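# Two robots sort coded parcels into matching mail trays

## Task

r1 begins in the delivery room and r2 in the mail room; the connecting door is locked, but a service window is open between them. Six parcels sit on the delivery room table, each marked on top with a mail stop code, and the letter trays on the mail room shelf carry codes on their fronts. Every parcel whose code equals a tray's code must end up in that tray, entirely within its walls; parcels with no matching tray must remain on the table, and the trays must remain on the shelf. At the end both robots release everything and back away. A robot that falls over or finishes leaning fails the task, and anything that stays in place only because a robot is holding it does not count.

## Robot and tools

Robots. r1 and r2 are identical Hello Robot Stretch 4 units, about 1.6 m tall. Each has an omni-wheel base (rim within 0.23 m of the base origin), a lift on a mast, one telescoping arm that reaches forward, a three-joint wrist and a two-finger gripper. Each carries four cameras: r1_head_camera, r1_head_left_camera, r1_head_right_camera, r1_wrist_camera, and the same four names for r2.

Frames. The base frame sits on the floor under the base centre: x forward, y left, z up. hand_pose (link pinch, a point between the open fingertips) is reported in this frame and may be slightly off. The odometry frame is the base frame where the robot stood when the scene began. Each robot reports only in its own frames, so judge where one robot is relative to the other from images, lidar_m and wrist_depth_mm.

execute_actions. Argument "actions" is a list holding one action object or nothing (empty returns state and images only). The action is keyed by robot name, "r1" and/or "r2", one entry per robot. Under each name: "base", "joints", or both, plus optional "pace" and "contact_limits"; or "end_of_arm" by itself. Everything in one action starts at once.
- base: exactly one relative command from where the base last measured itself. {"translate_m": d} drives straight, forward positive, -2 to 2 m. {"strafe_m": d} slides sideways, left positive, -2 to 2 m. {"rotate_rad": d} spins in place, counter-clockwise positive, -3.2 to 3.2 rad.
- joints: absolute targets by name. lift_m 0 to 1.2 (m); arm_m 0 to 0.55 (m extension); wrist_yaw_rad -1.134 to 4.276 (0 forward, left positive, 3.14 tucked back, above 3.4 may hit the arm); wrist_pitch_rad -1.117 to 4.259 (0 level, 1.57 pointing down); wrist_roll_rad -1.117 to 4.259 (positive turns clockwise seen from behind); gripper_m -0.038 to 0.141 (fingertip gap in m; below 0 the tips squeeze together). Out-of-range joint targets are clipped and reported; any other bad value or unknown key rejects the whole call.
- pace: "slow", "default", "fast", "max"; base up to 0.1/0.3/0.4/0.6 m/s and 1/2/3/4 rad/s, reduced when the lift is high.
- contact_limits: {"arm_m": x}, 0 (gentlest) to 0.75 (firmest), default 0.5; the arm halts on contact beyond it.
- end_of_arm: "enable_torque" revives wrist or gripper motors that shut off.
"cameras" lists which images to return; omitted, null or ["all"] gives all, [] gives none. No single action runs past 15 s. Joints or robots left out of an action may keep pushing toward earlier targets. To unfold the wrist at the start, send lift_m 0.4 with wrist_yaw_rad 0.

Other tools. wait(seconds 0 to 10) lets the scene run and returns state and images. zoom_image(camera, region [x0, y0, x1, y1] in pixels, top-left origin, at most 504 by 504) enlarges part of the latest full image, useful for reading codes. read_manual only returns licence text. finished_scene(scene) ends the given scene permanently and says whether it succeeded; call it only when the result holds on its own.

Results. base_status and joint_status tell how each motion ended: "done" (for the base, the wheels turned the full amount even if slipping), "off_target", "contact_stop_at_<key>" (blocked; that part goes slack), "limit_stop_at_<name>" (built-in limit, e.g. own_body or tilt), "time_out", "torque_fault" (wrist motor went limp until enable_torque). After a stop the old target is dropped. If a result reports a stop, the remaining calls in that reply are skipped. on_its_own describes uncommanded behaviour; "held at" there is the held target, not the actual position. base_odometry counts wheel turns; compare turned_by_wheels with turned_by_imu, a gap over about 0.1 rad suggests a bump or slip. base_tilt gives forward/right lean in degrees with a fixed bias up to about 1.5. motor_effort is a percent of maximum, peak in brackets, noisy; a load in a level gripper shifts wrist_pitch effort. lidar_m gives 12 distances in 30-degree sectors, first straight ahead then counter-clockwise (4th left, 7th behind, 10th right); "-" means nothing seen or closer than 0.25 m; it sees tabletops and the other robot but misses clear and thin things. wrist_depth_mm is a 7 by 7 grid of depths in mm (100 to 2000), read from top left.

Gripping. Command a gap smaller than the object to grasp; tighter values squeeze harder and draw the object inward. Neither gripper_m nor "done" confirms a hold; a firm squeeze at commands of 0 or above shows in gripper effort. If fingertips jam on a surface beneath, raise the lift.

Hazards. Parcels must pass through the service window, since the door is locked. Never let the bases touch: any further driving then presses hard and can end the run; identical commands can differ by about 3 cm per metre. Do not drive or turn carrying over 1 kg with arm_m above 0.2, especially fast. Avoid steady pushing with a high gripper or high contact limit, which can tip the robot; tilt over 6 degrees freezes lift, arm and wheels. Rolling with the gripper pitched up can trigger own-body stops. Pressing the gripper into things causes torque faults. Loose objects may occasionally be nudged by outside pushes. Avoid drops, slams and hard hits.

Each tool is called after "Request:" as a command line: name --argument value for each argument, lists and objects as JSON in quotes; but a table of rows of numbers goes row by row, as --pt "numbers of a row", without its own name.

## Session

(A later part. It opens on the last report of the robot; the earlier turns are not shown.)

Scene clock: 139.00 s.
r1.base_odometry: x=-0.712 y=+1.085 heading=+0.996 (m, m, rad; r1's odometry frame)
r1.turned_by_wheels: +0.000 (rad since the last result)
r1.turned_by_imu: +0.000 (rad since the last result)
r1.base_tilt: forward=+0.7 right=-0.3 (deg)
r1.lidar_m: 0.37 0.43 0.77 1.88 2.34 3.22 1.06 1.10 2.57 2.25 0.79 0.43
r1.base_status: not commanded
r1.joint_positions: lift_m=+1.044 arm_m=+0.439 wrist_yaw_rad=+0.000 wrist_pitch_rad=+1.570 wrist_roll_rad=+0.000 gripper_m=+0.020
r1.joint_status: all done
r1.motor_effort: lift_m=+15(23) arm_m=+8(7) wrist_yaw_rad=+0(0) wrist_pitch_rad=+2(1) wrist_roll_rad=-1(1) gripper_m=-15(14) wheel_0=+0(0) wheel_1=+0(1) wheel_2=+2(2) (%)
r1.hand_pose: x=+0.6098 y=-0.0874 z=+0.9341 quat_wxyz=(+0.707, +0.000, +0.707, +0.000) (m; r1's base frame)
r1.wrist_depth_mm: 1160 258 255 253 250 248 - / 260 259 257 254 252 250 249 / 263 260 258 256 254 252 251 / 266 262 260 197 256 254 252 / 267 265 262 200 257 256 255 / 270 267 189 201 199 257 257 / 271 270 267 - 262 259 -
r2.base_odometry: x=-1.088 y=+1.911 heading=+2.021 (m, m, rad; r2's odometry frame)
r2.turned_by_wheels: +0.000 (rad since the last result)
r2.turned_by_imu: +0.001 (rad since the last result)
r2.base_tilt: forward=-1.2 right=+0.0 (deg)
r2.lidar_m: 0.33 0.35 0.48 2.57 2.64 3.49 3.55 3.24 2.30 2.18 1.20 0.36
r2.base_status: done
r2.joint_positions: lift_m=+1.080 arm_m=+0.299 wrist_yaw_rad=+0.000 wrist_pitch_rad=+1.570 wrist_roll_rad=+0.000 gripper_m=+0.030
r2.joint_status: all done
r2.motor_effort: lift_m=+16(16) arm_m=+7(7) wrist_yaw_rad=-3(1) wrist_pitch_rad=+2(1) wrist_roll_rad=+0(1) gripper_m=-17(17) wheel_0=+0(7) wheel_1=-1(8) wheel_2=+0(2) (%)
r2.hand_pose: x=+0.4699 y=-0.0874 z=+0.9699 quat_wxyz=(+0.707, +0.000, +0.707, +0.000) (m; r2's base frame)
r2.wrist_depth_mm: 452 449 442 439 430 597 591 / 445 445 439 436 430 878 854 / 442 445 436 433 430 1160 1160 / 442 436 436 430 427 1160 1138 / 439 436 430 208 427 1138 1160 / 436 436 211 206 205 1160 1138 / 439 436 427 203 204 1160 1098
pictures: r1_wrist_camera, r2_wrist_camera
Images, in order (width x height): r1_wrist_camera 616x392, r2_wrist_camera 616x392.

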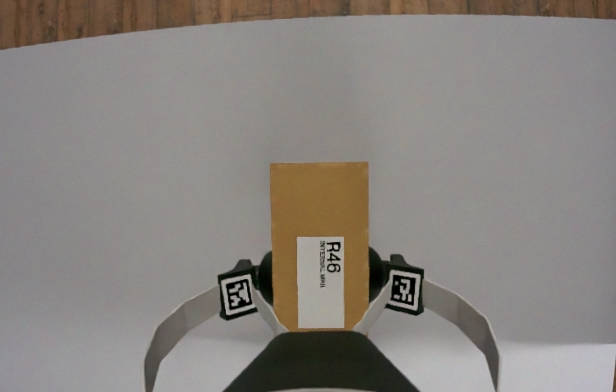

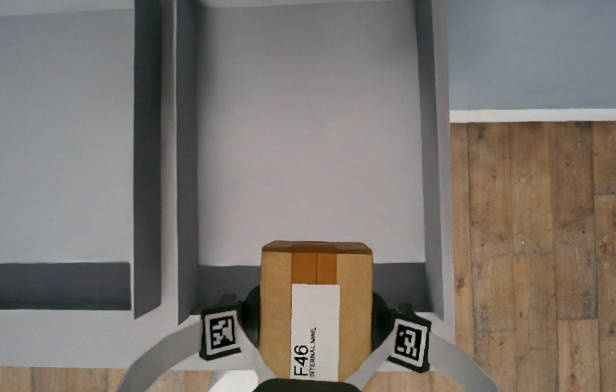

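Request:
execute_actions --actions '[{"r1": {"joints": {"lift_m": 1.038}, "pace": "slow"}, "r2": {"joints": {"arm_m": 0.465}}}]' --cameras '["r2_wrist_camera"]'

Request:
execute_actions --actions '[{"r1": {"joints": {"gripper_m": 0.10}}, "r2": {"joints": {"lift_m": 0.93}}}]' --cameras '["r1_wrist_camera", "r2_wrist_camera"]'

Scene clock: 141.20 s.
r1.base_odometry: x=-0.712 y=+1.085 heading=+0.996 (m, m, rad; r1's odometry frame)
r1.turned_by_wheels: +0.000 (rad since the last result)
r1.turned_by_imu: +0.000 (rad since the last result)
r1.base_tilt: forward=+0.6 right=-0.3 (deg)
r1.lidar_m: 0.39 0.41 0.75 1.91 2.36 3.19 1.08 1.10 2.57 2.27 0.78 0.46
r1.base_status: not commanded
r1.joint_positions: lift_m=+1.038 arm_m=+0.439 wrist_yaw_rad=+0.000 wrist_pitch_rad=+1.570 wrist_roll_rad=+0.000 gripper_m=+0.020
r1.joint_status: all done
r1.motor_effort: lift_m=+16(15) arm_m=+7(8) wrist_yaw_rad=+0(0) wrist_pitch_rad=+0(1) wrist_roll_rad=+0(1) gripper_m=-18(13) wheel_0=+0(1) wheel_1=+0(0) wheel_2=+2(2) (%)
r1.hand_pose: x=+0.6098 y=-0.0874 z=+0.9281 quat_wxyz=(+0.707, +0.000, +0.707, +0.000) (m; r1's base frame)
r1.wrist_depth_mm: 254 252 250 247 245 243 - / 254 252 250 248 247 245 242 / 257 254 253 251 249 247 245 / 259 257 255 198 250 249 247 / 262 259 256 200 251 251 248 / 264 260 190 201 200 252 251 / 265 262 262 - 256 254 -
r2.base_odometry: x=-1.088 y=+1.911 heading=+2.021 (m, m, rad; r2's odometry frame)
r2.turned_by_wheels: +0.000 (rad since the last result)
r2.turned_by_imu: +0.001 (rad since the last result)
r2.base_tilt: forward=-1.2 right=-0.1 (deg)
r2.lidar_m: 0.33 0.34 0.48 2.58 2.64 3.48 3.56 3.25 2.29 2.19 1.21 0.36
r2.base_status: not commanded
r2.joint_positions: lift_m=+1.080 arm_m=+0.464 wrist_yaw_rad=+0.000 wrist_pitch_rad=+1.570 wrist_roll_rad=+0.000 gripper_m=+0.030
r2.joint_status: all done
r2.motor_effort: lift_m=+16(16) arm_m=+8(8) wrist_yaw_rad=-2(2) wrist_pitch_rad=-1(2) wrist_roll_rad=+3(0) gripper_m=-18(18) wheel_0=+0(0) wheel_1=-1(1) wheel_2=+0(0) (%)
r2.hand_pose: x=+0.6348 y=-0.0874 z=+0.9699 quat_wxyz=(+0.707, +0.000, +0.707, +0.000) (m; r2's base frame)
r2.wrist_depth_mm: 244 246 250 252 251 252 251 / 349 353 357 362 364 364 362 / 442 433 439 433 430 654 661 / 445 436 433 430 427 1160 1160 / 439 433 430 208 424 1160 1138 / 436 433 210 206 205 1138 1160 / 433 387 399 204 203 1138 1182
pictures: r2_wrist_camera
Images, in order (width x height): r2_wrist_camera 616x392.

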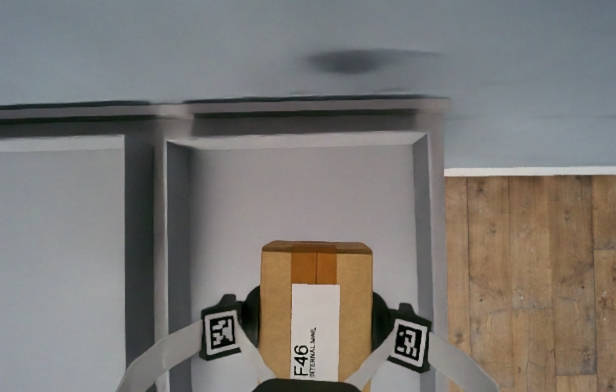

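Scene clock: 142.90 s.
r1.base_odometry: x=-0.712 y=+1.085 heading=+0.996 (m, m, rad; r1's odometry frame)
r1.turned_by_wheels: +0.000 (rad since the last result)
r1.turned_by_imu: +0.000 (rad since the last result)
r1.base_tilt: forward=+0.7 right=-0.3 (deg)
r1.lidar_m: 0.40 0.43 0.73 1.86 2.38 3.16 1.06 1.12 2.53 2.28 0.76 0.45
r1.base_status: not commanded
r1.joint_positions: lift_m=+1.038 arm_m=+0.439 wrist_yaw_rad=+0.000 wrist_pitch_rad=+1.570 wrist_roll_rad=+0.000 gripper_m=+0.100
r1.joint_status: all done
r1.motor_effort: lift_m=+15(15) arm_m=+7(7) wrist_yaw_rad=+0(0) wrist_pitch_rad=+0(2) wrist_roll_rad=+0(0) gripper_m=-1(16) wheel_0=+0(0) wheel_1=+0(0) wheel_2=+2(2) (%)
r1.hand_pose: x=+0.6097 y=-0.0874 z=+0.9281 quat_wxyz=(+0.707, +0.000, +0.707, +0.000) (m; r1's base frame)
r1.wrist_depth_mm: 253 251 250 247 245 243 - / 254 254 251 249 247 244 243 / 256 254 252 250 248 247 245 / 259 256 255 201 250 249 247 / 262 259 256 202 251 251 250 / 264 260 257 203 254 252 251 / 265 264 262 - 256 254 -
r2.base_odometry: x=-1.088 y=+1.911 heading=+2.021 (m, m, rad; r2's odometry frame)
r2.turned_by_wheels: +0.000 (rad since the last result)
r2.turned_by_imu: +0.000 (rad since the last result)
r2.base_tilt: forward=-1.2 right=+0.0 (deg)
r2.lidar_m: 0.33 0.35 0.47 2.59 2.65 3.48 3.57 3.25 2.30 2.17 1.20 0.37
r2.base_status: not commanded
r2.joint_positions: lift_m=+0.930 arm_m=+0.464 wrist_yaw_rad=+0.000 wrist_pitch_rad=+1.570 wrist_roll_rad=+0.000 gripper_m=+0.030
r2.joint_status: all done
r2.motor_effort: lift_m=+16(16) arm_m=+7(7) wrist_yaw_rad=-2(1) wrist_pitch_rad=+0(0) wrist_roll_rad=-1(3) gripper_m=-14(16) wheel_0=+0(0) wheel_1=-1(1) wheel_2=+0(0) (%)
r2.hand_pose: x=+0.6348 y=-0.0874 z=+0.8199 quat_wxyz=(+0.707, +0.000, +0.707, +0.000) (m; r2's base frame)
r2.wrist_depth_mm: 243 247 249 250 251 252 252 / 289 272 264 266 272 278 364 / 250 289 286 283 281 278 654 / 250 286 285 282 278 277 1008 / 248 285 282 208 279 264 991 / 247 282 210 206 204 266 976 / 245 249 276 204 203 211 991
pictures: r1_wrist_camera, r2_wrist_camera
Images, in order (width x height): r1_wrist_camera 616x392, r2_wrist_camera 616x392.

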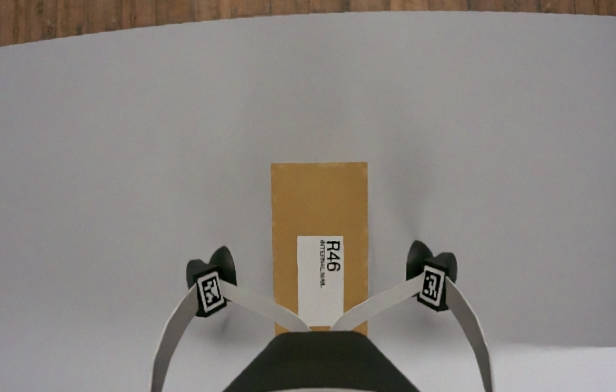

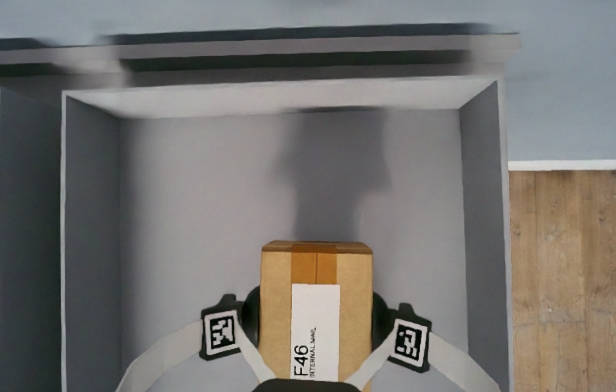

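Request:
execute_actions --actions '[{"r1": {"joints": {"lift_m": 1.11, "arm_m": 0.02}, "pace": "fast"}, "r2": {"joints": {"lift_m": 0.908}, "pace": "slow"}}]' --cameras '["r2_wrist_camera"]'

Request:
execute_actions --actions '[{"r1": {"base": {"rotate_rad": 3.14}, "joints": {"gripper_m": 0.12}, "pace": "fast"}, "r2": {"joints": {"gripper_m": 0.10}}}]' --cameras '["r1_head_camera", "r2_wrist_camera"]'

Scene clock: 145.30 s.
r1.base_odometry: x=-0.712 y=+1.085 heading=+0.996 (m, m, rad; r1's odometry frame)
r1.turned_by_wheels: +0.000 (rad since the last result)
r1.turned_by_imu: +0.000 (rad since the last result)
r1.base_tilt: forward=+0.7 right=-0.3 (deg)
r1.lidar_m: 0.40 0.44 0.73 1.91 2.37 3.22 1.06 1.11 2.53 2.29 0.79 0.45
r1.base_status: not commanded
r1.joint_positions: lift_m=+1.110 arm_m=+0.021 wrist_yaw_rad=+0.000 wrist_pitch_rad=+1.570 wrist_roll_rad=+0.000 gripper_m=+0.100
r1.joint_status: all done
r1.motor_effort: lift_m=+24(26) arm_m=-8(8) wrist_yaw_rad=+1(1) wrist_pitch_rad=+0(0) wrist_roll_rad=+0(0) gripper_m=-1(2) wheel_0=+0(0) wheel_1=+0(0) wheel_2=+2(2) (%)
r1.hand_pose: x=+0.1924 y=-0.0874 z=+0.9994 quat_wxyz=(+0.707, +0.000, +0.707, +0.000) (m; r1's base frame)
r1.wrist_depth_mm: 654 668 691 723 723 741 741 / 946 1025 1060 1118 1098 1098 1098 / 1229 1229 1205 1182 1182 1182 1182 / 1229 1229 1205 1205 1205 1205 1205 / 1255 1229 1025 1008 1205 1205 1205 / 1255 1255 1025 1025 1205 1205 1182 / 1281 1255 1255 - 1229 1229 1205
r2.base_odometry: x=-1.088 y=+1.911 heading=+2.021 (m, m, rad; r2's odometry frame)
r2.turned_by_wheels: +0.000 (rad since the last result)
r2.turned_by_imu: +0.001 (rad since the last result)
r2.base_tilt: forward=-1.2 right=+0.0 (deg)
r2.lidar_m: 0.33 0.37 0.49 2.58 2.65 3.49 3.56 3.25 2.30 2.16 1.21 0.38
r2.base_status: not commanded
r2.joint_positions: lift_m=+0.908 arm_m=+0.464 wrist_yaw_rad=+0.000 wrist_pitch_rad=+1.570 wrist_roll_rad=+0.000 gripper_m=+0.030
r2.joint_status: all done
r2.motor_effort: lift_m=+16(16) arm_m=+8(7) wrist_yaw_rad=-2(2) wrist_pitch_rad=+0(2) wrist_roll_rad=-1(2) gripper_m=-17(16) wheel_0=+0(0) wheel_1=-1(2) wheel_2=+0(0) (%)
r2.hand_pose: x=+0.6348 y=-0.0874 z=+0.7979 quat_wxyz=(+0.707, +0.000, +0.707, +0.000) (m; r2's base frame)
r2.wrist_depth_mm: 243 246 243 242 239 238 252 / 262 253 236 241 245 218 364 / 236 265 263 262 258 238 661 / 236 264 263 260 257 240 991 / 234 262 262 208 255 242 976 / 232 262 211 206 205 244 976 / 229 249 256 204 203 198 976
pictures: r2_wrist_camera
Images, in order (width x height): r2_wrist_camera 616x392.

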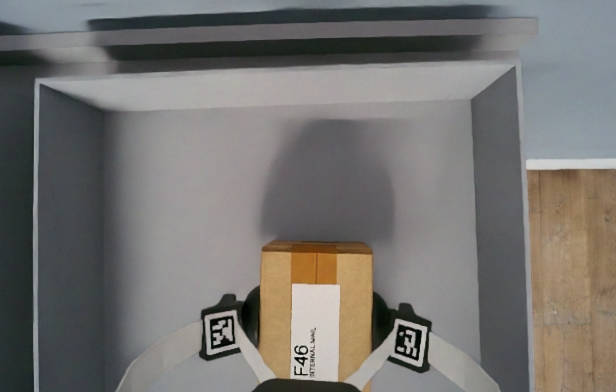

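Scene clock: 149.07 s.
r1.base_odometry: x=-0.712 y=+1.084 heading=-2.147 (m, m, rad; r1's odometry frame)
r1.turned_by_wheels: +3.140 (rad since the last result)
r1.turned_by_imu: +3.143 (rad since the last result)
r1.base_tilt: forward=+0.6 right=-0.3 (deg)
r1.lidar_m: 1.06 1.14 2.57 2.31 0.76 0.43 0.38 0.41 0.75 1.85 2.39 3.19
r1.base_status: done
r1.joint_positions: lift_m=+1.110 arm_m=+0.021 wrist_yaw_rad=+0.000 wrist_pitch_rad=+1.570 wrist_roll_rad=+0.000 gripper_m=+0.120
r1.joint_status: all done
r1.motor_effort: lift_m=+24(24) arm_m=-8(7) wrist_yaw_rad=+1(1) wrist_pitch_rad=+1(1) wrist_roll_rad=+0(1) gripper_m=+2(3) wheel_0=+0(4) wheel_1=+0(6) wheel_2=+0(5) (%)
r1.hand_pose: x=+0.1924 y=-0.0874 z=+0.9994 quat_wxyz=(+0.707, +0.000, +0.707, +0.000) (m; r1's base frame)
r1.wrist_depth_mm: 1205 1182 1205 1205 1182 1182 1138 / 1229 1205 1205 1182 1205 1182 1160 / 1229 1229 1205 1205 1205 1182 1182 / 1229 1229 1229 1205 1182 1182 1205 / 1255 1229 1025 1008 1205 1205 1205 / 1255 1255 1042 1025 1205 1229 1205 / 1281 1255 1255 - 1229 1205 1205
r2.base_odometry: x=-1.088 y=+1.911 heading=+2.021 (m, m, rad; r2's odometry frame)
r2.turned_by_wheels: +0.000 (rad since the last result)
r2.turned_by_imu: +0.001 (rad since the last result)
r2.base_tilt: forward=-1.2 right=+0.0 (deg)
r2.lidar_m: 0.32 0.36 0.47 2.59 2.66 3.50 3.57 3.25 2.30 2.17 1.20 0.37
r2.base_status: not commanded
r2.joint_positions: lift_m=+0.908 arm_m=+0.464 wrist_yaw_rad=+0.000 wrist_pitch_rad=+1.571 wrist_roll_rad=+0.000 gripper_m=+0.100
r2.joint_status: all done
r2.motor_effort: lift_m=+16(16) arm_m=+7(7) wrist_yaw_rad=-1(1) wrist_pitch_rad=-1(2) wrist_roll_rad=+0(0) gripper_m=-2(17) wheel_0=+0(0) wheel_1=-1(1) wheel_2=+0(0) (%)
r2.hand_pose: x=+0.6347 y=-0.0874 z=+0.7979 quat_wxyz=(+0.707, +0.000, +0.707, +0.000) (m; r2's base frame)
r2.wrist_depth_mm: 243 246 243 242 239 237 251 / 263 255 236 242 245 219 364 / 236 266 265 260 259 238 654 / 236 265 262 260 257 240 991 / 235 263 260 210 256 242 976 / 232 260 227 207 218 225 976 / 229 258 257 206 206 211 960
pictures: r1_head_camera, r2_wrist_camera
Images, in order (width x height): r1_head_camera 420x560, r2_wrist_camera 616x392.

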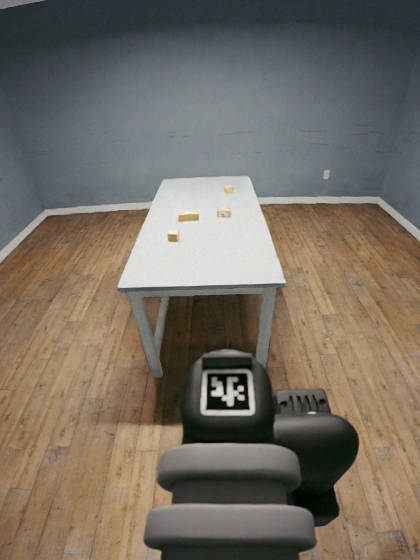

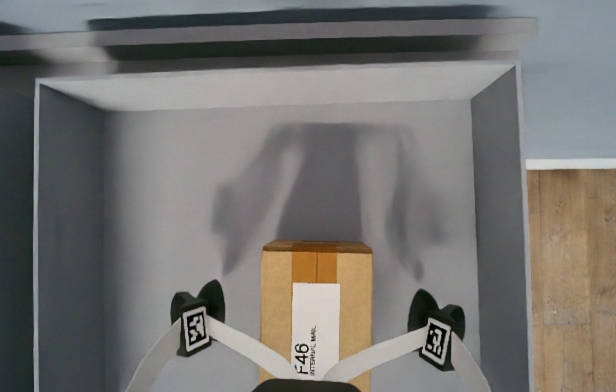

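Request:
execute_actions --actions '[{"r1": {"base": {"translate_m": 0.72}, "joints": {"wrist_yaw_rad": 1.57, "wrist_roll_rad": 1.57, "lift_m": 1.02}, "pace": "fast"}, "r2": {"joints": {"lift_m": 1.08, "arm_m": 0.02}, "pace": "fast"}}]' --cameras '["r2_head_camera"]'

Request:
execute_actions --actions '[{"r1": {"base": {"strafe_m": 0.28}, "joints": {"arm_m": 0.47}, "pace": "fast"}, "r2": {"base": {"rotate_rad": 3.14}, "pace": "fast"}}]' --cameras '["r1_wrist_camera", "r1_head_camera", "r2_head_camera"]'

Scene clock: 153.90 s.
r1.base_odometry: x=-1.104 y=+0.481 heading=-2.147 (m, m, rad; r1's odometry frame)
r1.turned_by_wheels: +0.000 (rad since the last result)
r1.turned_by_imu: +0.001 (rad since the last result)
r1.base_tilt: forward=+0.6 right=-0.3 (deg)
r1.lidar_m: 0.35 0.36 0.51 2.42 1.83 1.29 1.11 1.30 1.73 2.26 2.36 0.37
r1.base_status: done
r1.joint_positions: lift_m=+1.020 arm_m=+0.021 wrist_yaw_rad=+1.570 wrist_pitch_rad=+1.570 wrist_roll_rad=+1.570 gripper_m=+0.120
r1.joint_status: all done
r1.motor_effort: lift_m=+16(23) arm_m=-7(7) wrist_yaw_rad=+1(3) wrist_pitch_rad=-1(0) wrist_roll_rad=+1(5) gripper_m=+1(0) wheel_0=-1(4) wheel_1=-1(7) wheel_2=+0(9) (%)
r1.hand_pose: x=+0.2796 y=+0.0001 z=+0.9101 quat_wxyz=(+0.707, +0.000, +0.707, +0.000) (m; r1's base frame)
r1.wrist_depth_mm: 373 370 368 364 357 357 353 / 375 375 370 368 366 362 355 / 379 377 373 370 368 364 362 / 1160 1160 1138 1118 1118 1118 1098 / 1138 1160 1138 917 1118 1118 1098 / 1182 1160 931 931 917 1118 1118 / 1182 1160 1182 - 1138 1138 1118
r2.base_odometry: x=-1.088 y=+1.911 heading=+2.021 (m, m, rad; r2's odometry frame)
r2.turned_by_wheels: +0.000 (rad since the last result)
r2.turned_by_imu: +0.001 (rad since the last result)
r2.base_tilt: forward=-1.2 right=+0.0 (deg)
r2.lidar_m: 0.34 0.36 0.47 2.59 2.65 3.49 3.58 3.24 2.29 2.19 1.19 0.36
r2.base_status: not commanded
r2.joint_positions: lift_m=+1.080 arm_m=+0.021 wrist_yaw_rad=+0.000 wrist_pitch_rad=+1.570 wrist_roll_rad=+0.000 gripper_m=+0.100
r2.joint_status: all done
r2.motor_effort: lift_m=+20(22) arm_m=-7(8) wrist_yaw_rad=-1(2) wrist_pitch_rad=+0(0) wrist_roll_rad=+1(1) gripper_m=-2(0) wheel_0=+0(0) wheel_1=-1(1) wheel_2=+0(0) (%)
r2.hand_pose: x=+0.1923 y=-0.0874 z=+0.9696 quat_wxyz=(+0.707, +0.000, +0.707, +0.000) (m; r2's base frame)
r2.wrist_depth_mm: 455 445 442 439 439 1138 1138 / 452 452 442 439 436 1182 1182 / 1255 1229 1205 1182 1160 1160 1182 / 1182 1229 1205 1205 1182 1160 1138 / 1205 1205 1182 960 1182 1138 1138 / 1205 1138 229 946 1138 1138 1118 / 1205 1182 976 831 1160 1138 1138
pictures: r2_head_camera
Images, in order (width x height): r2_head_camera 420x560.

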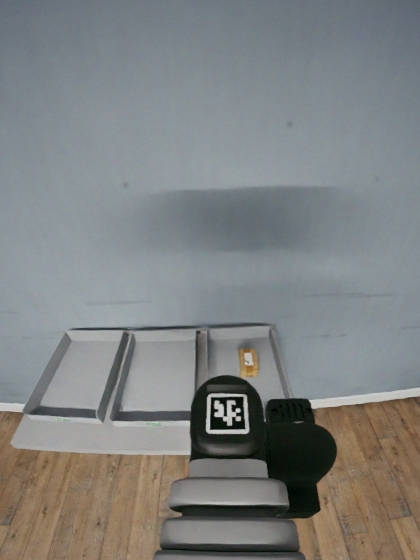

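Scene clock: 157.50 s.
r1.base_odometry: x=-0.870 y=+0.328 heading=-2.147 (m, m, rad; r1's odometry frame)
r1.turned_by_wheels: +0.000 (rad since the last result)
r1.turned_by_imu: +0.000 (rad since the last result)
r1.base_tilt: forward=+0.6 right=-0.3 (deg)
r1.lidar_m: 0.32 0.36 2.28 2.14 1.82 1.33 1.13 1.18 1.76 2.56 0.50 0.38
r1.base_status: done
r1.joint_positions: lift_m=+1.020 arm_m=+0.469 wrist_yaw_rad=+1.570 wrist_pitch_rad=+1.570 wrist_roll_rad=+1.570 gripper_m=+0.120
r1.joint_status: all done
r1.motor_effort: lift_m=+16(17) arm_m=+7(8) wrist_yaw_rad=+1(1) wrist_pitch_rad=+0(0) wrist_roll_rad=+1(1) gripper_m=-2(1) wheel_0=+1(8) wheel_1=+0(7) wheel_2=+1(1) (%)
r1.hand_pose: x=+0.7270 y=+0.0001 z=+0.9100 quat_wxyz=(+0.707, +0.000, +0.707, +0.000) (m; r1's base frame)
r1.wrist_depth_mm: 1138 366 366 362 359 355 353 / 1118 370 366 364 362 357 355 / 1160 375 373 368 364 362 357 / 1160 379 375 322 368 366 362 / 1138 379 377 373 373 368 364 / 1182 387 377 377 375 368 370 / 1182 1160 384 - 375 375 370
r2.base_odometry: x=-1.088 y=+1.911 heading=-1.123 (m, m, rad; r2's odometry frame)
r2.turned_by_wheels: +3.140 (rad since the last result)
r2.turned_by_imu: +3.199 (rad since the last result)
r2.base_tilt: forward=-1.3 right=+0.0 (deg)
r2.lidar_m: 3.40 3.26 2.31 2.18 1.22 0.37 0.33 0.35 0.46 2.58 2.65 3.47
r2.base_status: done
r2.joint_positions: lift_m=+1.080 arm_m=+0.021 wrist_yaw_rad=+0.000 wrist_pitch_rad=+1.570 wrist_roll_rad=+0.000 gripper_m=+0.100
r2.joint_status: not commanded
r2.motor_effort: lift_m=+19(20) arm_m=-7(8) wrist_yaw_rad=-1(1) wrist_pitch_rad=+0(2) wrist_roll_rad=+0(3) gripper_m=+1(1) wheel_0=-2(9) wheel_1=-2(7) wheel_2=-2(7) (%)
r2.hand_pose: x=+0.1923 y=-0.0874 z=+0.9696 quat_wxyz=(+0.707, +0.000, +0.707, +0.000) (m; r2's base frame)
r2.wrist_depth_mm: 1229 1205 1229 1229 1182 1182 1182 / 1255 1205 1205 1182 1205 1160 1182 / 1255 1229 1205 1182 1182 1182 1182 / 1182 1205 1205 1229 1182 1182 1160 / 1205 1205 1182 960 1160 1160 1118 / 1205 1205 229 960 1160 1160 1138 / 1205 1182 991 831 1160 1118 1138
pictures: r1_head_camera, r1_wrist_camera, r2_head_camera
Images, in order (width x height): r1_head_camera 420x560, r1_wrist_camera 616x392, r2_head_camera 420x560.

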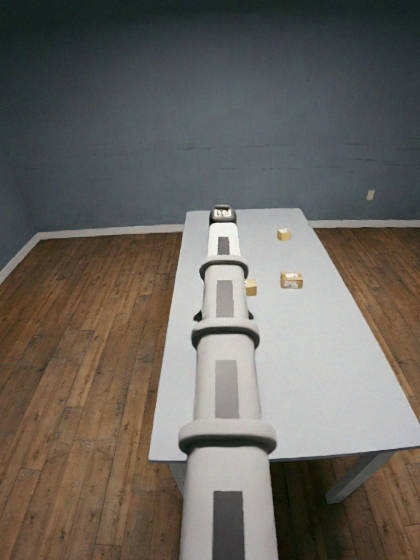

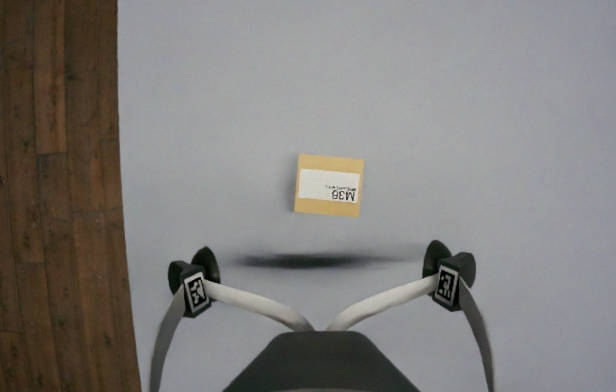

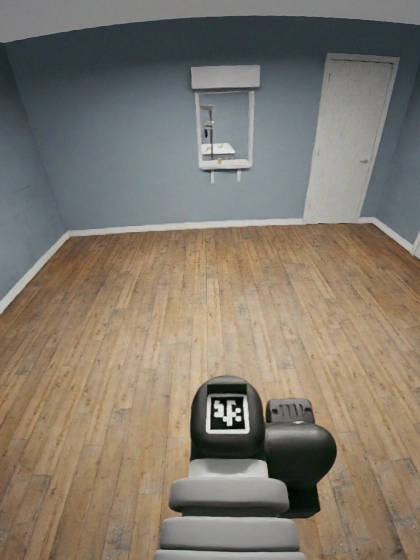

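Request:
execute_actions --actions '[{"r1": {"joints": {"arm_m": 0.52, "lift_m": 0.96}}, "r2": {"base": {"translate_m": 2.0}, "pace": "fast"}}]' --cameras '["r1_wrist_camera", "r2_head_camera"]'

Scene clock: 165.53 s.
r1.base_odometry: x=-0.870 y=+0.328 heading=-2.147 (m, m, rad; r1's odometry frame)
r1.turned_by_wheels: +0.000 (rad since the last result)
r1.turned_by_imu: +0.000 (rad since the last result)
r1.base_tilt: forward=+0.6 right=-0.3 (deg)
r1.lidar_m: 0.34 0.36 2.27 2.12 1.85 1.32 1.14 1.21 1.79 2.57 0.52 0.37
r1.base_status: not commanded
r1.joint_positions: lift_m=+0.960 arm_m=+0.519 wrist_yaw_rad=+1.570 wrist_pitch_rad=+1.570 wrist_roll_rad=+1.570 gripper_m=+0.120
r1.joint_status: all done
r1.motor_effort: lift_m=+15(14) arm_m=+7(9) wrist_yaw_rad=+1(0) wrist_pitch_rad=+0(1) wrist_roll_rad=+1(1) gripper_m=-1(1) wheel_0=+1(2) wheel_1=+0(0) wheel_2=+1(0) (%)
r1.hand_pose: x=+0.7770 y=+0.0001 z=+0.8501 quat_wxyz=(+0.707, +0.000, +0.707, +0.000) (m; r1's base frame)
r1.wrist_depth_mm: 1078 309 306 303 301 298 296 / 1060 314 309 306 303 300 297 / 1078 314 314 307 304 303 301 / 1098 317 314 310 307 306 304 / 1118 320 317 264 312 307 306 / 1118 322 317 317 314 309 310 / 1118 327 324 - 317 315 310
r2.base_odometry: x=-0.221 y=+0.109 heading=-1.123 (m, m, rad; r2's odometry frame)
r2.turned_by_wheels: +0.000 (rad since the last result)
r2.turned_by_imu: +0.001 (rad since the last result)
r2.base_tilt: forward=-1.2 right=+0.0 (deg)
r2.lidar_m: 1.40 1.55 2.06 2.28 2.33 2.94 2.80 2.84 2.61 2.43 2.28 1.61
r2.base_status: done
r2.joint_positions: lift_m=+1.080 arm_m=+0.021 wrist_yaw_rad=+0.000 wrist_pitch_rad=+1.570 wrist_roll_rad=+0.000 gripper_m=+0.100
r2.joint_status: not commanded
r2.motor_effort: lift_m=+19(19) arm_m=-8(7) wrist_yaw_rad=-2(2) wrist_pitch_rad=+0(1) wrist_roll_rad=+2(1) gripper_m=-1(4) wheel_0=+2(6) wheel_1=+0(6) wheel_2=+0(11) (%)
r2.hand_pose: x=+0.1923 y=-0.0874 z=+0.9696 quat_wxyz=(+0.707, +0.000, +0.707, +0.000) (m; r2's base frame)
r2.wrist_depth_mm: 1229 1229 1205 1182 1205 1182 1205 / 1229 1205 1229 1182 1182 1160 1160 / 1229 1205 1205 1205 1182 1182 1182 / 1205 1205 1205 1182 1182 1160 1160 / 1205 1205 1160 976 1138 1160 1160 / 1229 1205 228 976 1160 1160 1138 / 1160 1160 976 842 1138 1118 1138
pictures: r1_wrist_camera, r2_head_camera
Images, in order (width x height): r1_wrist_camera 616x392, r2_head_camera 420x560.

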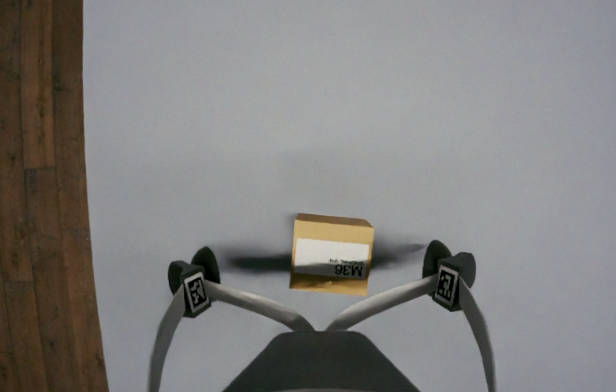

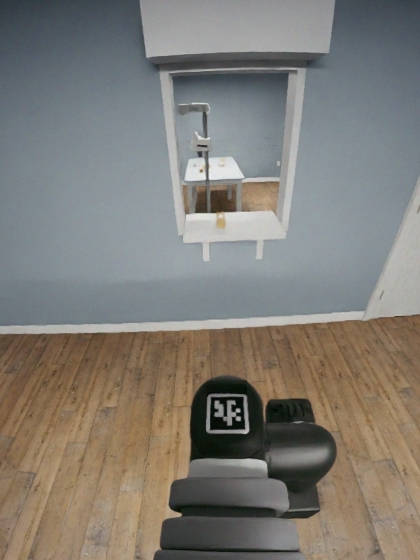

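Request:
execute_actions --actions '[{"r1": {"joints": {"lift_m": 0.907}}, "r2": {"base": {"strafe_m": 0.12}, "joints": {"lift_m": 1.13, "gripper_m": 0.12}, "pace": "fast"}}]' --cameras '["r1_wrist_camera"]'

Scene clock: 167.47 s.
r1.base_odometry: x=-0.870 y=+0.328 heading=-2.147 (m, m, rad; r1's odometry frame)
r1.turned_by_wheels: +0.000 (rad since the last result)
r1.turned_by_imu: +0.000 (rad since the last result)
r1.base_tilt: forward=+0.7 right=-0.3 (deg)
r1.lidar_m: 0.32 0.33 2.24 2.15 1.84 1.32 1.13 1.18 1.76 2.55 0.51 0.37
r1.base_status: not commanded
r1.joint_positions: lift_m=+0.907 arm_m=+0.519 wrist_yaw_rad=+1.570 wrist_pitch_rad=+1.570 wrist_roll_rad=+1.570 gripper_m=+0.120
r1.joint_status: all done
r1.motor_effort: lift_m=+15(17) arm_m=+8(8) wrist_yaw_rad=+0(1) wrist_pitch_rad=+1(0) wrist_roll_rad=+1(1) gripper_m=+1(1) wheel_0=+2(1) wheel_1=+0(0) wheel_2=+0(0) (%)
r1.hand_pose: x=+0.7770 y=+0.0001 z=+0.7971 quat_wxyz=(+0.707, +0.000, +0.707, +0.000) (m; r1's base frame)
r1.wrist_depth_mm: 258 256 255 251 249 248 - / 260 258 256 255 251 248 247 / 263 262 259 256 255 252 250 / 267 264 262 258 257 254 252 / 268 266 263 211 256 255 254 / 273 270 264 212 259 257 257 / 676 271 268 - 262 260 -
r2.base_odometry: x=-0.113 y=+0.161 heading=-1.123 (m, m, rad; r2's odometry frame)
r2.turned_by_wheels: +0.000 (rad since the last result)
r2.turned_by_imu: +0.001 (rad since the last result)
r2.base_tilt: forward=-1.3 right=+0.0 (deg)
r2.lidar_m: 1.40 1.56 2.06 2.16 2.23 2.95 2.82 2.42 2.74 2.57 2.25 1.48
r2.base_status: done
r2.joint_positions: lift_m=+1.130 arm_m=+0.021 wrist_yaw_rad=+0.000 wrist_pitch_rad=+1.570 wrist_roll_rad=+0.000 gripper_m=+0.120
r2.joint_status: all done
r2.motor_effort: lift_m=+20(21) arm_m=-7(7) wrist_yaw_rad=-1(1) wrist_pitch_rad=-1(1) wrist_roll_rad=-1(2) gripper_m=-1(2) wheel_0=-1(10) wheel_1=-2(8) wheel_2=+0(0) (%)
r2.hand_pose: x=+0.1923 y=-0.0874 z=+1.0196 quat_wxyz=(+0.707, +0.000, +0.707, +0.000) (m; r2's base frame)
r2.wrist_depth_mm: 1281 1308 1255 1281 1255 1229 1205 / 1255 1281 1255 1255 1229 1255 1205 / 1308 1255 1229 1229 1229 1229 1205 / 1281 1255 1255 1229 1229 1205 1182 / 1281 1281 1229 1008 1229 1205 1182 / 1281 1255 1025 1008 1205 1182 1182 / 1229 1229 1205 778 1160 1182 1182
pictures: r1_wrist_camera
Images, in order (width x height): r1_wrist_camera 616x392.

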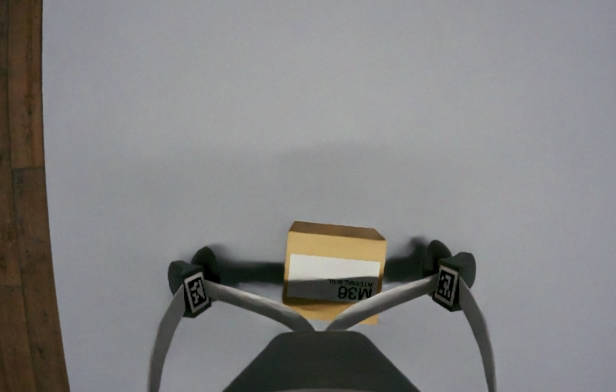

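Request:
zoom_image --camera "r1_wrist_camera" --region '[280, 220, 400, 320]'

Request:
execute_actions --actions '[{"r1": {"joints": {"gripper_m": 0.028}}, "r2": {"base": {"translate_m": 0.96}, "pace": "fast"}}]' --cameras '["r1_wrist_camera", "r2_head_camera"]'

Region (280, 220, 400, 320) of r1_wrist_camera's 616x392 image, scaled by 4.200.

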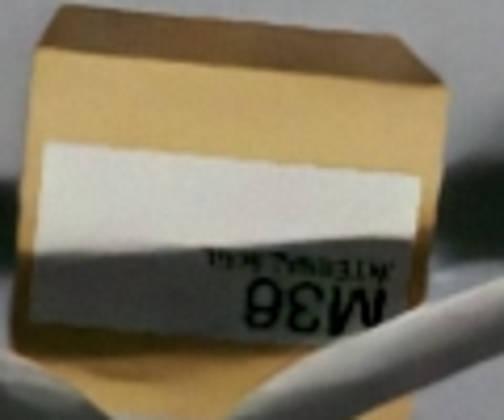

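Scene clock: 172.13 s.
r1.base_odometry: x=-0.870 y=+0.328 heading=-2.147 (m, m, rad; r1's odometry frame)
r1.turned_by_wheels: +0.000 (rad since the last result)
r1.turned_by_imu: +0.000 (rad since the last result)
r1.base_tilt: forward=+0.7 right=-0.4 (deg)
r1.lidar_m: 0.34 0.36 2.27 2.13 1.83 1.30 1.16 1.17 1.77 2.55 0.54 0.36
r1.base_status: not commanded
r1.joint_positions: lift_m=+0.907 arm_m=+0.519 wrist_yaw_rad=+1.570 wrist_pitch_rad=+1.570 wrist_roll_rad=+1.570 gripper_m=+0.028
r1.joint_status: all done
r1.motor_effort: lift_m=+15(15) arm_m=+8(8) wrist_yaw_rad=+1(1) wrist_pitch_rad=+0(0) wrist_roll_rad=+1(1) gripper_m=-12(15) wheel_0=+2(2) wheel_1=+0(1) wheel_2=+0(0) (%)
r1.hand_pose: x=+0.7770 y=+0.0001 z=+0.7971 quat_wxyz=(+0.707, +0.000, +0.707, +0.000) (m; r1's base frame)
r1.wrist_depth_mm: 258 256 254 251 250 246 - / 260 258 256 254 252 249 247 / 264 260 258 256 254 252 250 / 266 263 262 258 257 254 252 / 268 266 263 202 257 256 254 / 272 268 193 202 202 257 257 / 676 271 268 - 262 259 -
r2.base_odometry: x=+0.303 y=-0.704 heading=-1.123 (m, m, rad; r2's odometry frame)
r2.turned_by_wheels: +0.000 (rad since the last result)
r2.turned_by_imu: +0.001 (rad since the last result)
r2.base_tilt: forward=-1.2 right=+0.0 (deg)
r2.lidar_m: 0.45 0.56 0.79 1.82 2.28 2.99 3.82 3.82 2.67 2.55 0.69 0.47
r2.base_status: done
r2.joint_positions: lift_m=+1.130 arm_m=+0.021 wrist_yaw_rad=+0.000 wrist_pitch_rad=+1.570 wrist_roll_rad=+0.000 gripper_m=+0.120
r2.joint_status: not commanded
r2.motor_effort: lift_m=+19(19) arm_m=-7(7) wrist_yaw_rad=-1(1) wrist_pitch_rad=-1(0) wrist_roll_rad=-2(1) gripper_m=-1(3) wheel_0=+1(7) wheel_1=+1(5) wheel_2=-1(12) (%)
r2.hand_pose: x=+0.1923 y=-0.0874 z=+1.0196 quat_wxyz=(+0.707, +0.000, +0.707, +0.000) (m; r2's base frame)
r2.wrist_depth_mm: 654 668 668 676 683 691 691 / 931 946 960 976 976 1008 991 / 1281 1255 1255 1255 1255 1229 1205 / 1308 1281 1255 1229 1205 1182 1182 / 1229 1229 1255 1008 1229 1205 1205 / 1281 1205 1025 1025 1182 1182 1160 / 1255 1229 1205 778 1182 1182 1160
pictures: r1_wrist_camera, r2_head_camera
Images, in order (width x height): r1_wrist_camera 616x392, r2_head_camera 420x560.

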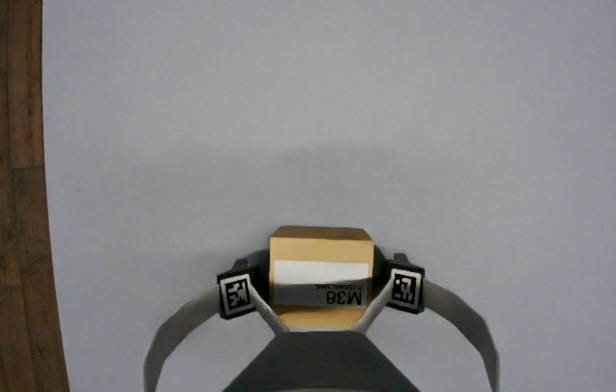

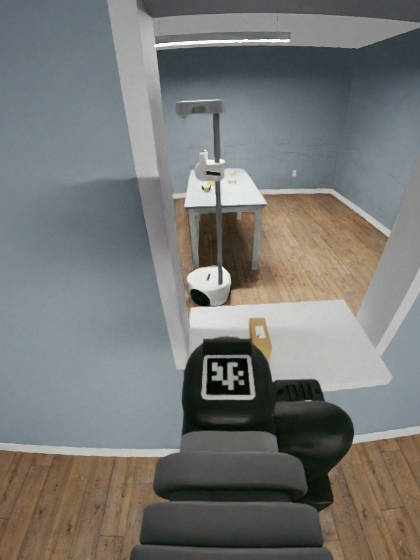

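Request:
execute_actions --actions '[{"r1": {"joints": {"lift_m": 1.0}}, "r2": {"joints": {"arm_m": 0.47}}}]' --cameras '["r1_wrist_camera", "r2_wrist_camera"]'

Scene clock: 174.90 s.
r1.base_odometry: x=-0.870 y=+0.328 heading=-2.147 (m, m, rad; r1's odometry frame)
r1.turned_by_wheels: +0.000 (rad since the last result)
r1.turned_by_imu: +0.000 (rad since the last result)
r1.base_tilt: forward=+0.7 right=-0.3 (deg)
r1.lidar_m: 0.32 0.35 2.25 2.15 1.83 1.30 1.16 1.19 1.76 2.56 0.53 0.34
r1.base_status: not commanded
r1.joint_positions: lift_m=+1.000 arm_m=+0.519 wrist_yaw_rad=+1.570 wrist_pitch_rad=+1.570 wrist_roll_rad=+1.570 gripper_m=+0.028
r1.joint_status: all done
r1.motor_effort: lift_m=+25(26) arm_m=+8(8) wrist_yaw_rad=+1(1) wrist_pitch_rad=+1(0) wrist_roll_rad=+1(1) gripper_m=-13(13) wheel_0=+1(2) wheel_1=+0(0) wheel_2=+0(0) (%)
r1.hand_pose: x=+0.7770 y=+0.0001 z=+0.8893 quat_wxyz=(+0.707, +0.000, +0.707, +0.000) (m; r1's base frame)
r1.wrist_depth_mm: 1098 347 345 342 340 336 332 / 1118 351 347 343 342 338 336 / 1118 353 351 347 343 342 338 / 1160 357 353 349 349 343 340 / 1138 362 355 202 349 347 343 / 1160 364 193 203 201 349 347 / 1182 366 364 - 355 353 349
r2.base_odometry: x=+0.303 y=-0.704 heading=-1.123 (m, m, rad; r2's odometry frame)
r2.turned_by_wheels: +0.000 (rad since the last result)
r2.turned_by_imu: +0.001 (rad since the last result)
r2.base_tilt: forward=-1.2 right=+0.0 (deg)
r2.lidar_m: 0.44 0.58 0.78 1.86 2.28 2.99 3.82 3.82 2.65 2.55 0.69 0.48
r2.base_status: not commanded
r2.joint_positions: lift_m=+1.130 arm_m=+0.469 wrist_yaw_rad=+0.000 wrist_pitch_rad=+1.570 wrist_roll_rad=+0.000 gripper_m=+0.120
r2.joint_status: all done
r2.motor_effort: lift_m=+20(19) arm_m=+7(8) wrist_yaw_rad=-2(1) wrist_pitch_rad=+1(0) wrist_roll_rad=+0(1) gripper_m=-2(2) wheel_0=+1(1) wheel_1=+1(1) wheel_2=-1(1) (%)
r2.hand_pose: x=+0.6399 y=-0.0874 z=+1.0196 quat_wxyz=(+0.707, +0.000, +0.707, +0.000) (m; r2's base frame)
r2.wrist_depth_mm: 1281 1255 1281 1229 1229 1205 1229 / 1281 1255 353 351 347 343 340 / 1255 355 351 347 345 340 336 / 1281 351 347 345 342 340 336 / 291 349 347 343 340 336 336 / 293 347 343 340 290 334 334 / 289 343 342 289 285 330 329
pictures: r1_wrist_camera, r2_wrist_camera
Images, in order (width x height): r1_wrist_camera 616x392, r2_wrist_camera 616x392.

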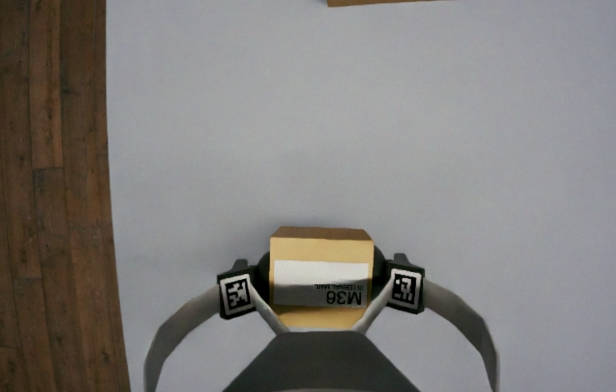

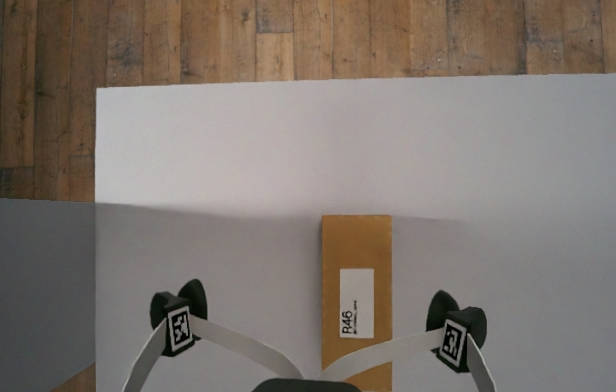

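Request:
execute_actions --actions '[{"r1": {"joints": {"arm_m": 0.02, "lift_m": 1.1, "wrist_yaw_rad": 0.0, "wrist_roll_rad": 0.0}, "pace": "fast"}, "r2": {"base": {"strafe_m": -0.03}, "joints": {"lift_m": 1.05, "gripper_m": 0.11}}}]' --cameras '["r2_wrist_camera", "r1_wrist_camera"]'

Scene clock: 177.40 s.
r1.base_odometry: x=-0.870 y=+0.328 heading=-2.147 (m, m, rad; r1's odometry frame)
r1.turned_by_wheels: +0.000 (rad since the last result)
r1.turned_by_imu: +0.000 (rad since the last result)
r1.base_tilt: forward=+0.6 right=-0.3 (deg)
r1.lidar_m: 0.32 0.34 2.27 2.15 1.85 1.28 1.16 1.20 1.78 2.56 0.52 0.34
r1.base_status: not commanded
r1.joint_positions: lift_m=+1.100 arm_m=+0.021 wrist_yaw_rad=+0.000 wrist_pitch_rad=+1.570 wrist_roll_rad=+0.000 gripper_m=+0.028
r1.joint_status: all done
r1.motor_effort: lift_m=+25(26) arm_m=-7(7) wrist_yaw_rad=+0(3) wrist_pitch_rad=-1(0) wrist_roll_rad=-1(5) gripper_m=-10(13) wheel_0=+1(1) wheel_1=+1(1) wheel_2=+0(0) (%)
r1.hand_pose: x=+0.1923 y=-0.0874 z=+0.9894 quat_wxyz=(+0.707, +0.000, +0.707, +0.000) (m; r1's base frame)
r1.wrist_depth_mm: 1205 449 449 442 439 436 430 / 1205 452 452 449 442 436 436 / 1229 1205 1229 1205 1160 1160 1160 / 1229 1205 1205 1205 1182 1182 1182 / 1255 1229 1205 203 1182 1182 1182 / 1255 1229 193 203 202 1205 1182 / 1255 1255 1229 - 1205 1205 1205
r2.base_odometry: x=+0.276 y=-0.717 heading=-1.123 (m, m, rad; r2's odometry frame)
r2.turned_by_wheels: +0.000 (rad since the last result)
r2.turned_by_imu: +0.001 (rad since the last result)
r2.base_tilt: forward=-1.2 right=+0.0 (deg)
r2.lidar_m: 0.45 0.46 0.77 1.85 2.31 3.03 3.82 3.76 2.64 2.52 0.85 0.48
r2.base_status: done
r2.joint_positions: lift_m=+1.050 arm_m=+0.469 wrist_yaw_rad=+0.000 wrist_pitch_rad=+1.570 wrist_roll_rad=+0.000 gripper_m=+0.110
r2.joint_status: all done
r2.motor_effort: lift_m=+16(19) arm_m=+8(8) wrist_yaw_rad=-3(3) wrist_pitch_rad=+1(2) wrist_roll_rad=-1(1) gripper_m=+0(0) wheel_0=-2(6) wheel_1=+2(8) wheel_2=+0(2) (%)
r2.hand_pose: x=+0.6399 y=-0.0874 z=+0.9399 quat_wxyz=(+0.707, +0.000, +0.707, +0.000) (m; r2's base frame)
r2.wrist_depth_mm: 1182 1205 1160 1182 1138 1138 1138 / 277 274 271 270 266 264 263 / 274 273 271 268 266 263 262 / 274 272 270 267 263 262 259 / 272 270 267 213 262 259 258 / 270 267 265 212 262 257 257 / 270 267 264 211 258 256 255
pictures: r1_wrist_camera, r2_wrist_camera
Images, in order (width x height): r1_wrist_camera 616x392, r2_wrist_camera 616x392.

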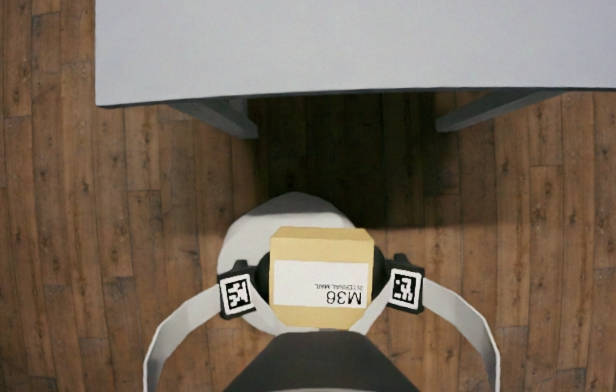

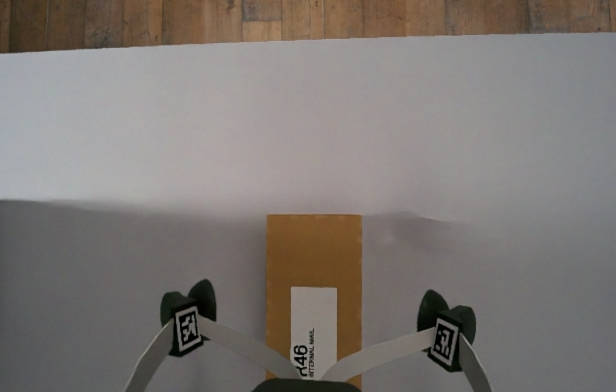

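Request:
zoom_image --camera "r1_wrist_camera" --region '[270, 250, 380, 320]'

Request:
execute_actions --actions '[{"r1": {"base": {"rotate_rad": 3.14}, "pace": "default"}, "r2": {"joints": {"gripper_m": 0.02}}}]' --cameras '["r1_head_camera", "r2_wrist_camera"]'

Region (270, 250, 380, 320) of r1_wrist_camera's 616x392 image, scaled by 4.582; it fills the top 321 rows of this view, and the rest is white.

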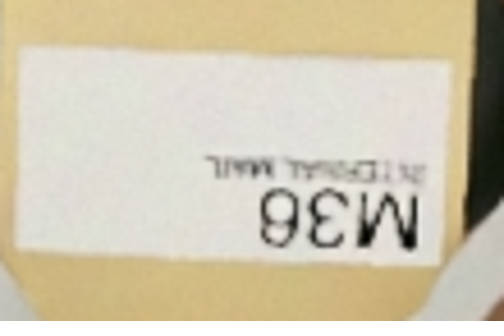

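Scene clock: 181.33 s.
r1.base_odometry: x=-0.870 y=+0.328 heading=+0.993 (m, m, rad; r1's odometry frame)
r1.turned_by_wheels: +3.140 (rad since the last result)
r1.turned_by_imu: +3.143 (rad since the last result)
r1.base_tilt: forward=+0.6 right=-0.3 (deg)
r1.lidar_m: 1.11 1.17 1.76 2.54 0.56 0.37 0.35 0.35 2.25 2.14 1.82 1.31
r1.base_status: done
r1.joint_positions: lift_m=+1.100 arm_m=+0.021 wrist_yaw_rad=+0.000 wrist_pitch_rad=+1.570 wrist_roll_rad=+0.000 gripper_m=+0.028
r1.joint_status: not commanded
r1.motor_effort: lift_m=+23(24) arm_m=-7(7) wrist_yaw_rad=+0(1) wrist_pitch_rad=+1(0) wrist_roll_rad=-1(1) gripper_m=-12(13) wheel_0=+0(6) wheel_1=+0(1) wheel_2=-1(6) (%)
r1.hand_pose: x=+0.1925 y=-0.0874 z=+0.9895 quat_wxyz=(+0.707, +0.000, +0.707, +0.000) (m; r1's base frame)
r1.wrist_depth_mm: 1205 1205 1160 1182 1182 1160 1160 / 1205 1205 1205 1182 1182 1160 1138 / 1229 1205 1182 1205 1182 1182 1160 / 1229 1229 1205 1205 1182 1182 1160 / 1229 1229 1205 202 1205 1182 1182 / 1229 1229 194 203 202 1205 1205 / 1229 1255 1255 - 1229 1205 1205
r2.base_odometry: x=+0.276 y=-0.717 heading=-1.123 (m, m, rad; r2's odometry frame)
r2.turned_by_wheels: +0.000 (rad since the last result)
r2.turned_by_imu: +0.001 (rad since the last result)
r2.base_tilt: forward=-1.2 right=+0.0 (deg)
r2.lidar_m: 0.44 0.47 0.79 1.85 2.32 3.06 3.81 3.78 2.63 2.53 0.87 0.48
r2.base_status: not commanded
r2.joint_positions: lift_m=+1.050 arm_m=+0.469 wrist_yaw_rad=+0.000 wrist_pitch_rad=+1.570 wrist_roll_rad=+0.000 gripper_m=+0.020
r2.joint_status: all done
r2.motor_effort: lift_m=+16(16) arm_m=+7(7) wrist_yaw_rad=-2(2) wrist_pitch_rad=+1(0) wrist_roll_rad=+2(0) gripper_m=-19(20) wheel_0=-2(2) wheel_1=+1(2) wheel_2=+0(0) (%)
r2.hand_pose: x=+0.6399 y=-0.0874 z=+0.9399 quat_wxyz=(+0.707, +0.000, +0.707, +0.000) (m; r2's base frame)
r2.wrist_depth_mm: 1205 1205 1160 1160 1160 1160 1160 / 277 274 272 270 266 265 263 / 277 273 271 268 265 263 260 / 276 272 268 266 264 262 259 / 272 270 266 204 260 259 257 / 272 267 215 203 212 257 256 / 268 266 262 202 187 256 254
pictures: r1_head_camera, r2_wrist_camera
Images, in order (width x height): r1_head_camera 420x560, r2_wrist_camera 616x392.

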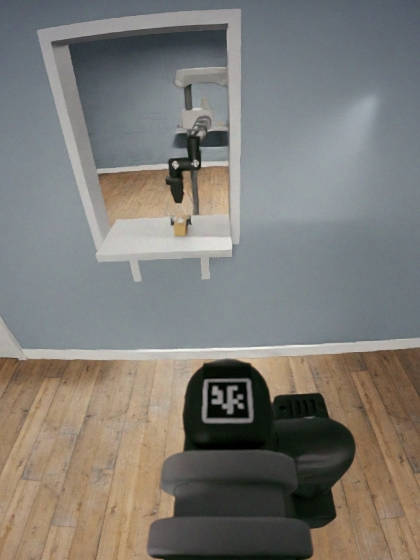

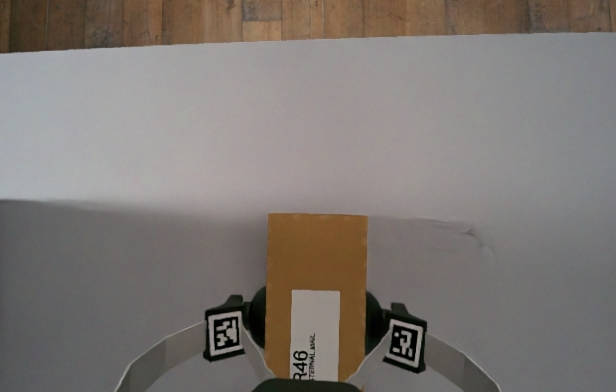

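Request:
execute_actions --actions '[{"r1": {"base": {"strafe_m": 0.28}, "pace": "fast"}, "r2": {"joints": {"lift_m": 1.13}}}]' --cameras '["r2_wrist_camera"]'

Request:
execute_actions --actions '[{"r1": {"base": {"translate_m": 0.72}, "pace": "fast"}, "r2": {"joints": {"arm_m": 0.02}, "pace": "fast"}}]' --cameras '["r1_head_camera"]'

Scene clock: 183.87 s.
r1.base_odometry: x=-1.104 y=+0.481 heading=+0.993 (m, m, rad; r1's odometry frame)
r1.turned_by_wheels: +0.000 (rad since the last result)
r1.turned_by_imu: +0.000 (rad since the last result)
r1.base_tilt: forward=+0.6 right=-0.3 (deg)
r1.lidar_m: 1.10 1.29 1.70 2.27 2.35 0.37 0.34 0.37 0.47 2.45 1.83 1.22
r1.base_status: done
r1.joint_positions: lift_m=+1.100 arm_m=+0.021 wrist_yaw_rad=+0.000 wrist_pitch_rad=+1.570 wrist_roll_rad=+0.000 gripper_m=+0.028
r1.joint_status: not commanded
r1.motor_effort: lift_m=+23(23) arm_m=-7(7) wrist_yaw_rad=+0(0) wrist_pitch_rad=+0(1) wrist_roll_rad=-1(1) gripper_m=-13(12) wheel_0=+1(8) wheel_1=-1(8) wheel_2=+0(1) (%)
r1.hand_pose: x=+0.1924 y=-0.0874 z=+0.9895 quat_wxyz=(+0.707, +0.000, +0.707, +0.000) (m; r1's base frame)
r1.wrist_depth_mm: 1205 1182 1182 1182 1160 1160 1138 / 1205 1205 1182 1182 1160 1182 1138 / 1205 1205 1182 1205 1205 1182 1160 / 1229 1229 1205 1205 1182 1182 1160 / 1229 1229 1229 202 1182 1205 1182 / 1255 1229 194 203 201 1205 1182 / 1255 1255 1255 - 1205 1182 1205
r2.base_odometry: x=+0.276 y=-0.717 heading=-1.123 (m, m, rad; r2's odometry frame)
r2.turned_by_wheels: +0.000 (rad since the last result)
r2.turned_by_imu: +0.001 (rad since the last result)
r2.base_tilt: forward=-1.2 right=+0.0 (deg)
r2.lidar_m: 0.44 0.45 0.78 1.86 2.30 3.03 3.81 3.77 2.65 2.51 0.86 0.48
r2.base_status: not commanded
r2.joint_positions: lift_m=+1.130 arm_m=+0.469 wrist_yaw_rad=+0.000 wrist_pitch_rad=+1.570 wrist_roll_rad=+0.000 gripper_m=+0.020
r2.joint_status: all done
r2.motor_effort: lift_m=+20(23) arm_m=+7(7) wrist_yaw_rad=-2(3) wrist_pitch_rad=+2(0) wrist_roll_rad=+1(2) gripper_m=-20(19) wheel_0=-2(2) wheel_1=+2(2) wheel_2=+0(0) (%)
r2.hand_pose: x=+0.6399 y=-0.0874 z=+1.0195 quat_wxyz=(+0.707, +0.000, +0.707, +0.000) (m; r2's base frame)
r2.wrist_depth_mm: 1281 1255 1229 1255 1255 1205 1205 / 1281 1281 351 351 347 343 340 / 1255 355 351 345 345 342 340 / 351 353 347 343 340 340 336 / 334 351 347 204 340 338 336 / 332 349 216 202 213 334 332 / 349 345 340 201 187 332 332
pictures: r2_wrist_camera
Images, in order (width x height): r2_wrist_camera 616x392.

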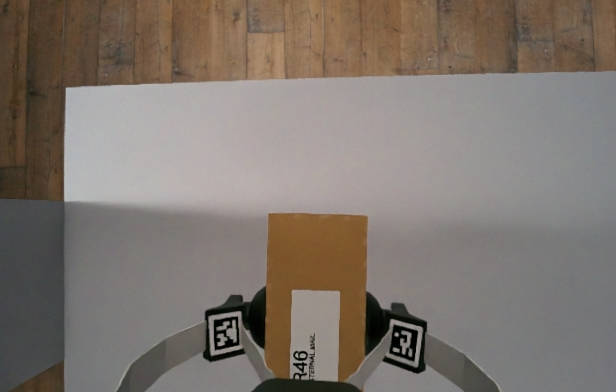

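Scene clock: 187.53 s.
r1.base_odometry: x=-0.711 y=+1.084 heading=+0.993 (m, m, rad; r1's odometry frame)
r1.turned_by_wheels: +0.000 (rad since the last result)
r1.turned_by_imu: +0.001 (rad since the last result)
r1.base_tilt: forward=+0.7 right=-0.3 (deg)
r1.lidar_m: 0.39 0.43 0.75 1.87 2.35 3.21 1.06 1.11 2.55 2.31 0.75 0.44
r1.base_status: done
r1.joint_positions: lift_m=+1.100 arm_m=+0.021 wrist_yaw_rad=+0.000 wrist_pitch_rad=+1.570 wrist_roll_rad=+0.000 gripper_m=+0.028
r1.joint_status: not commanded
r1.motor_effort: lift_m=+23(23) arm_m=-7(7) wrist_yaw_rad=+0(0) wrist_pitch_rad=+1(1) wrist_roll_rad=-1(1) gripper_m=-13(12) wheel_0=+1(5) wheel_1=+1(7) wheel_2=-1(10) (%)
r1.hand_pose: x=+0.1924 y=-0.0874 z=+0.9895 quat_wxyz=(+0.707, +0.000, +0.707, +0.000) (m; r1's base frame)
r1.wrist_depth_mm: 647 668 699 723 732 750 741 / 946 991 1060 1118 1098 1118 1078 / 1229 1229 1205 1182 1182 1182 1160 / 1229 1229 1205 1182 1205 1182 1182 / 1229 1255 1229 202 1182 1205 1182 / 1255 1255 194 202 202 1205 1205 / 1281 1229 1229 - 1229 1229 1182
r2.base_odometry: x=+0.276 y=-0.717 heading=-1.123 (m, m, rad; r2's odometry frame)
r2.turned_by_wheels: +0.000 (rad since the last result)
r2.turned_by_imu: +0.001 (rad since the last result)
r2.base_tilt: forward=-1.2 right=-0.1 (deg)
r2.lidar_m: 0.45 0.47 0.79 1.86 2.30 3.02 3.80 3.80 2.64 2.51 0.85 0.47
r2.base_status: not commanded
r2.joint_positions: lift_m=+1.130 arm_m=+0.021 wrist_yaw_rad=+0.000 wrist_pitch_rad=+1.570 wrist_roll_rad=+0.000 gripper_m=+0.020
r2.joint_status: all done
r2.motor_effort: lift_m=+20(20) arm_m=-7(9) wrist_yaw_rad=-1(3) wrist_pitch_rad=-1(0) wrist_roll_rad=-3(3) gripper_m=-16(17) wheel_0=-2(2) wheel_1=+1(1) wheel_2=+0(0) (%)
r2.hand_pose: x=+0.1923 y=-0.0874 z=+1.0195 quat_wxyz=(+0.707, +0.000, +0.707, +0.000) (m; r2's base frame)
r2.wrist_depth_mm: 661 668 668 676 691 691 683 / 946 960 976 976 991 1008 991 / 1255 1229 1281 1229 1205 1229 1182 / 1255 1281 1255 1205 1205 1205 1182 / 1255 1205 1255 204 1205 1205 1182 / 1255 1229 216 203 213 1182 1205 / 1255 1255 1229 201 187 1160 1182
pictures: r1_head_camera
Images, in order (width x height): r1_head_camera 420x560.

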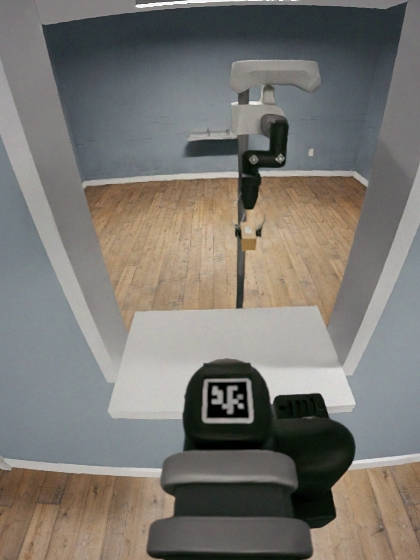

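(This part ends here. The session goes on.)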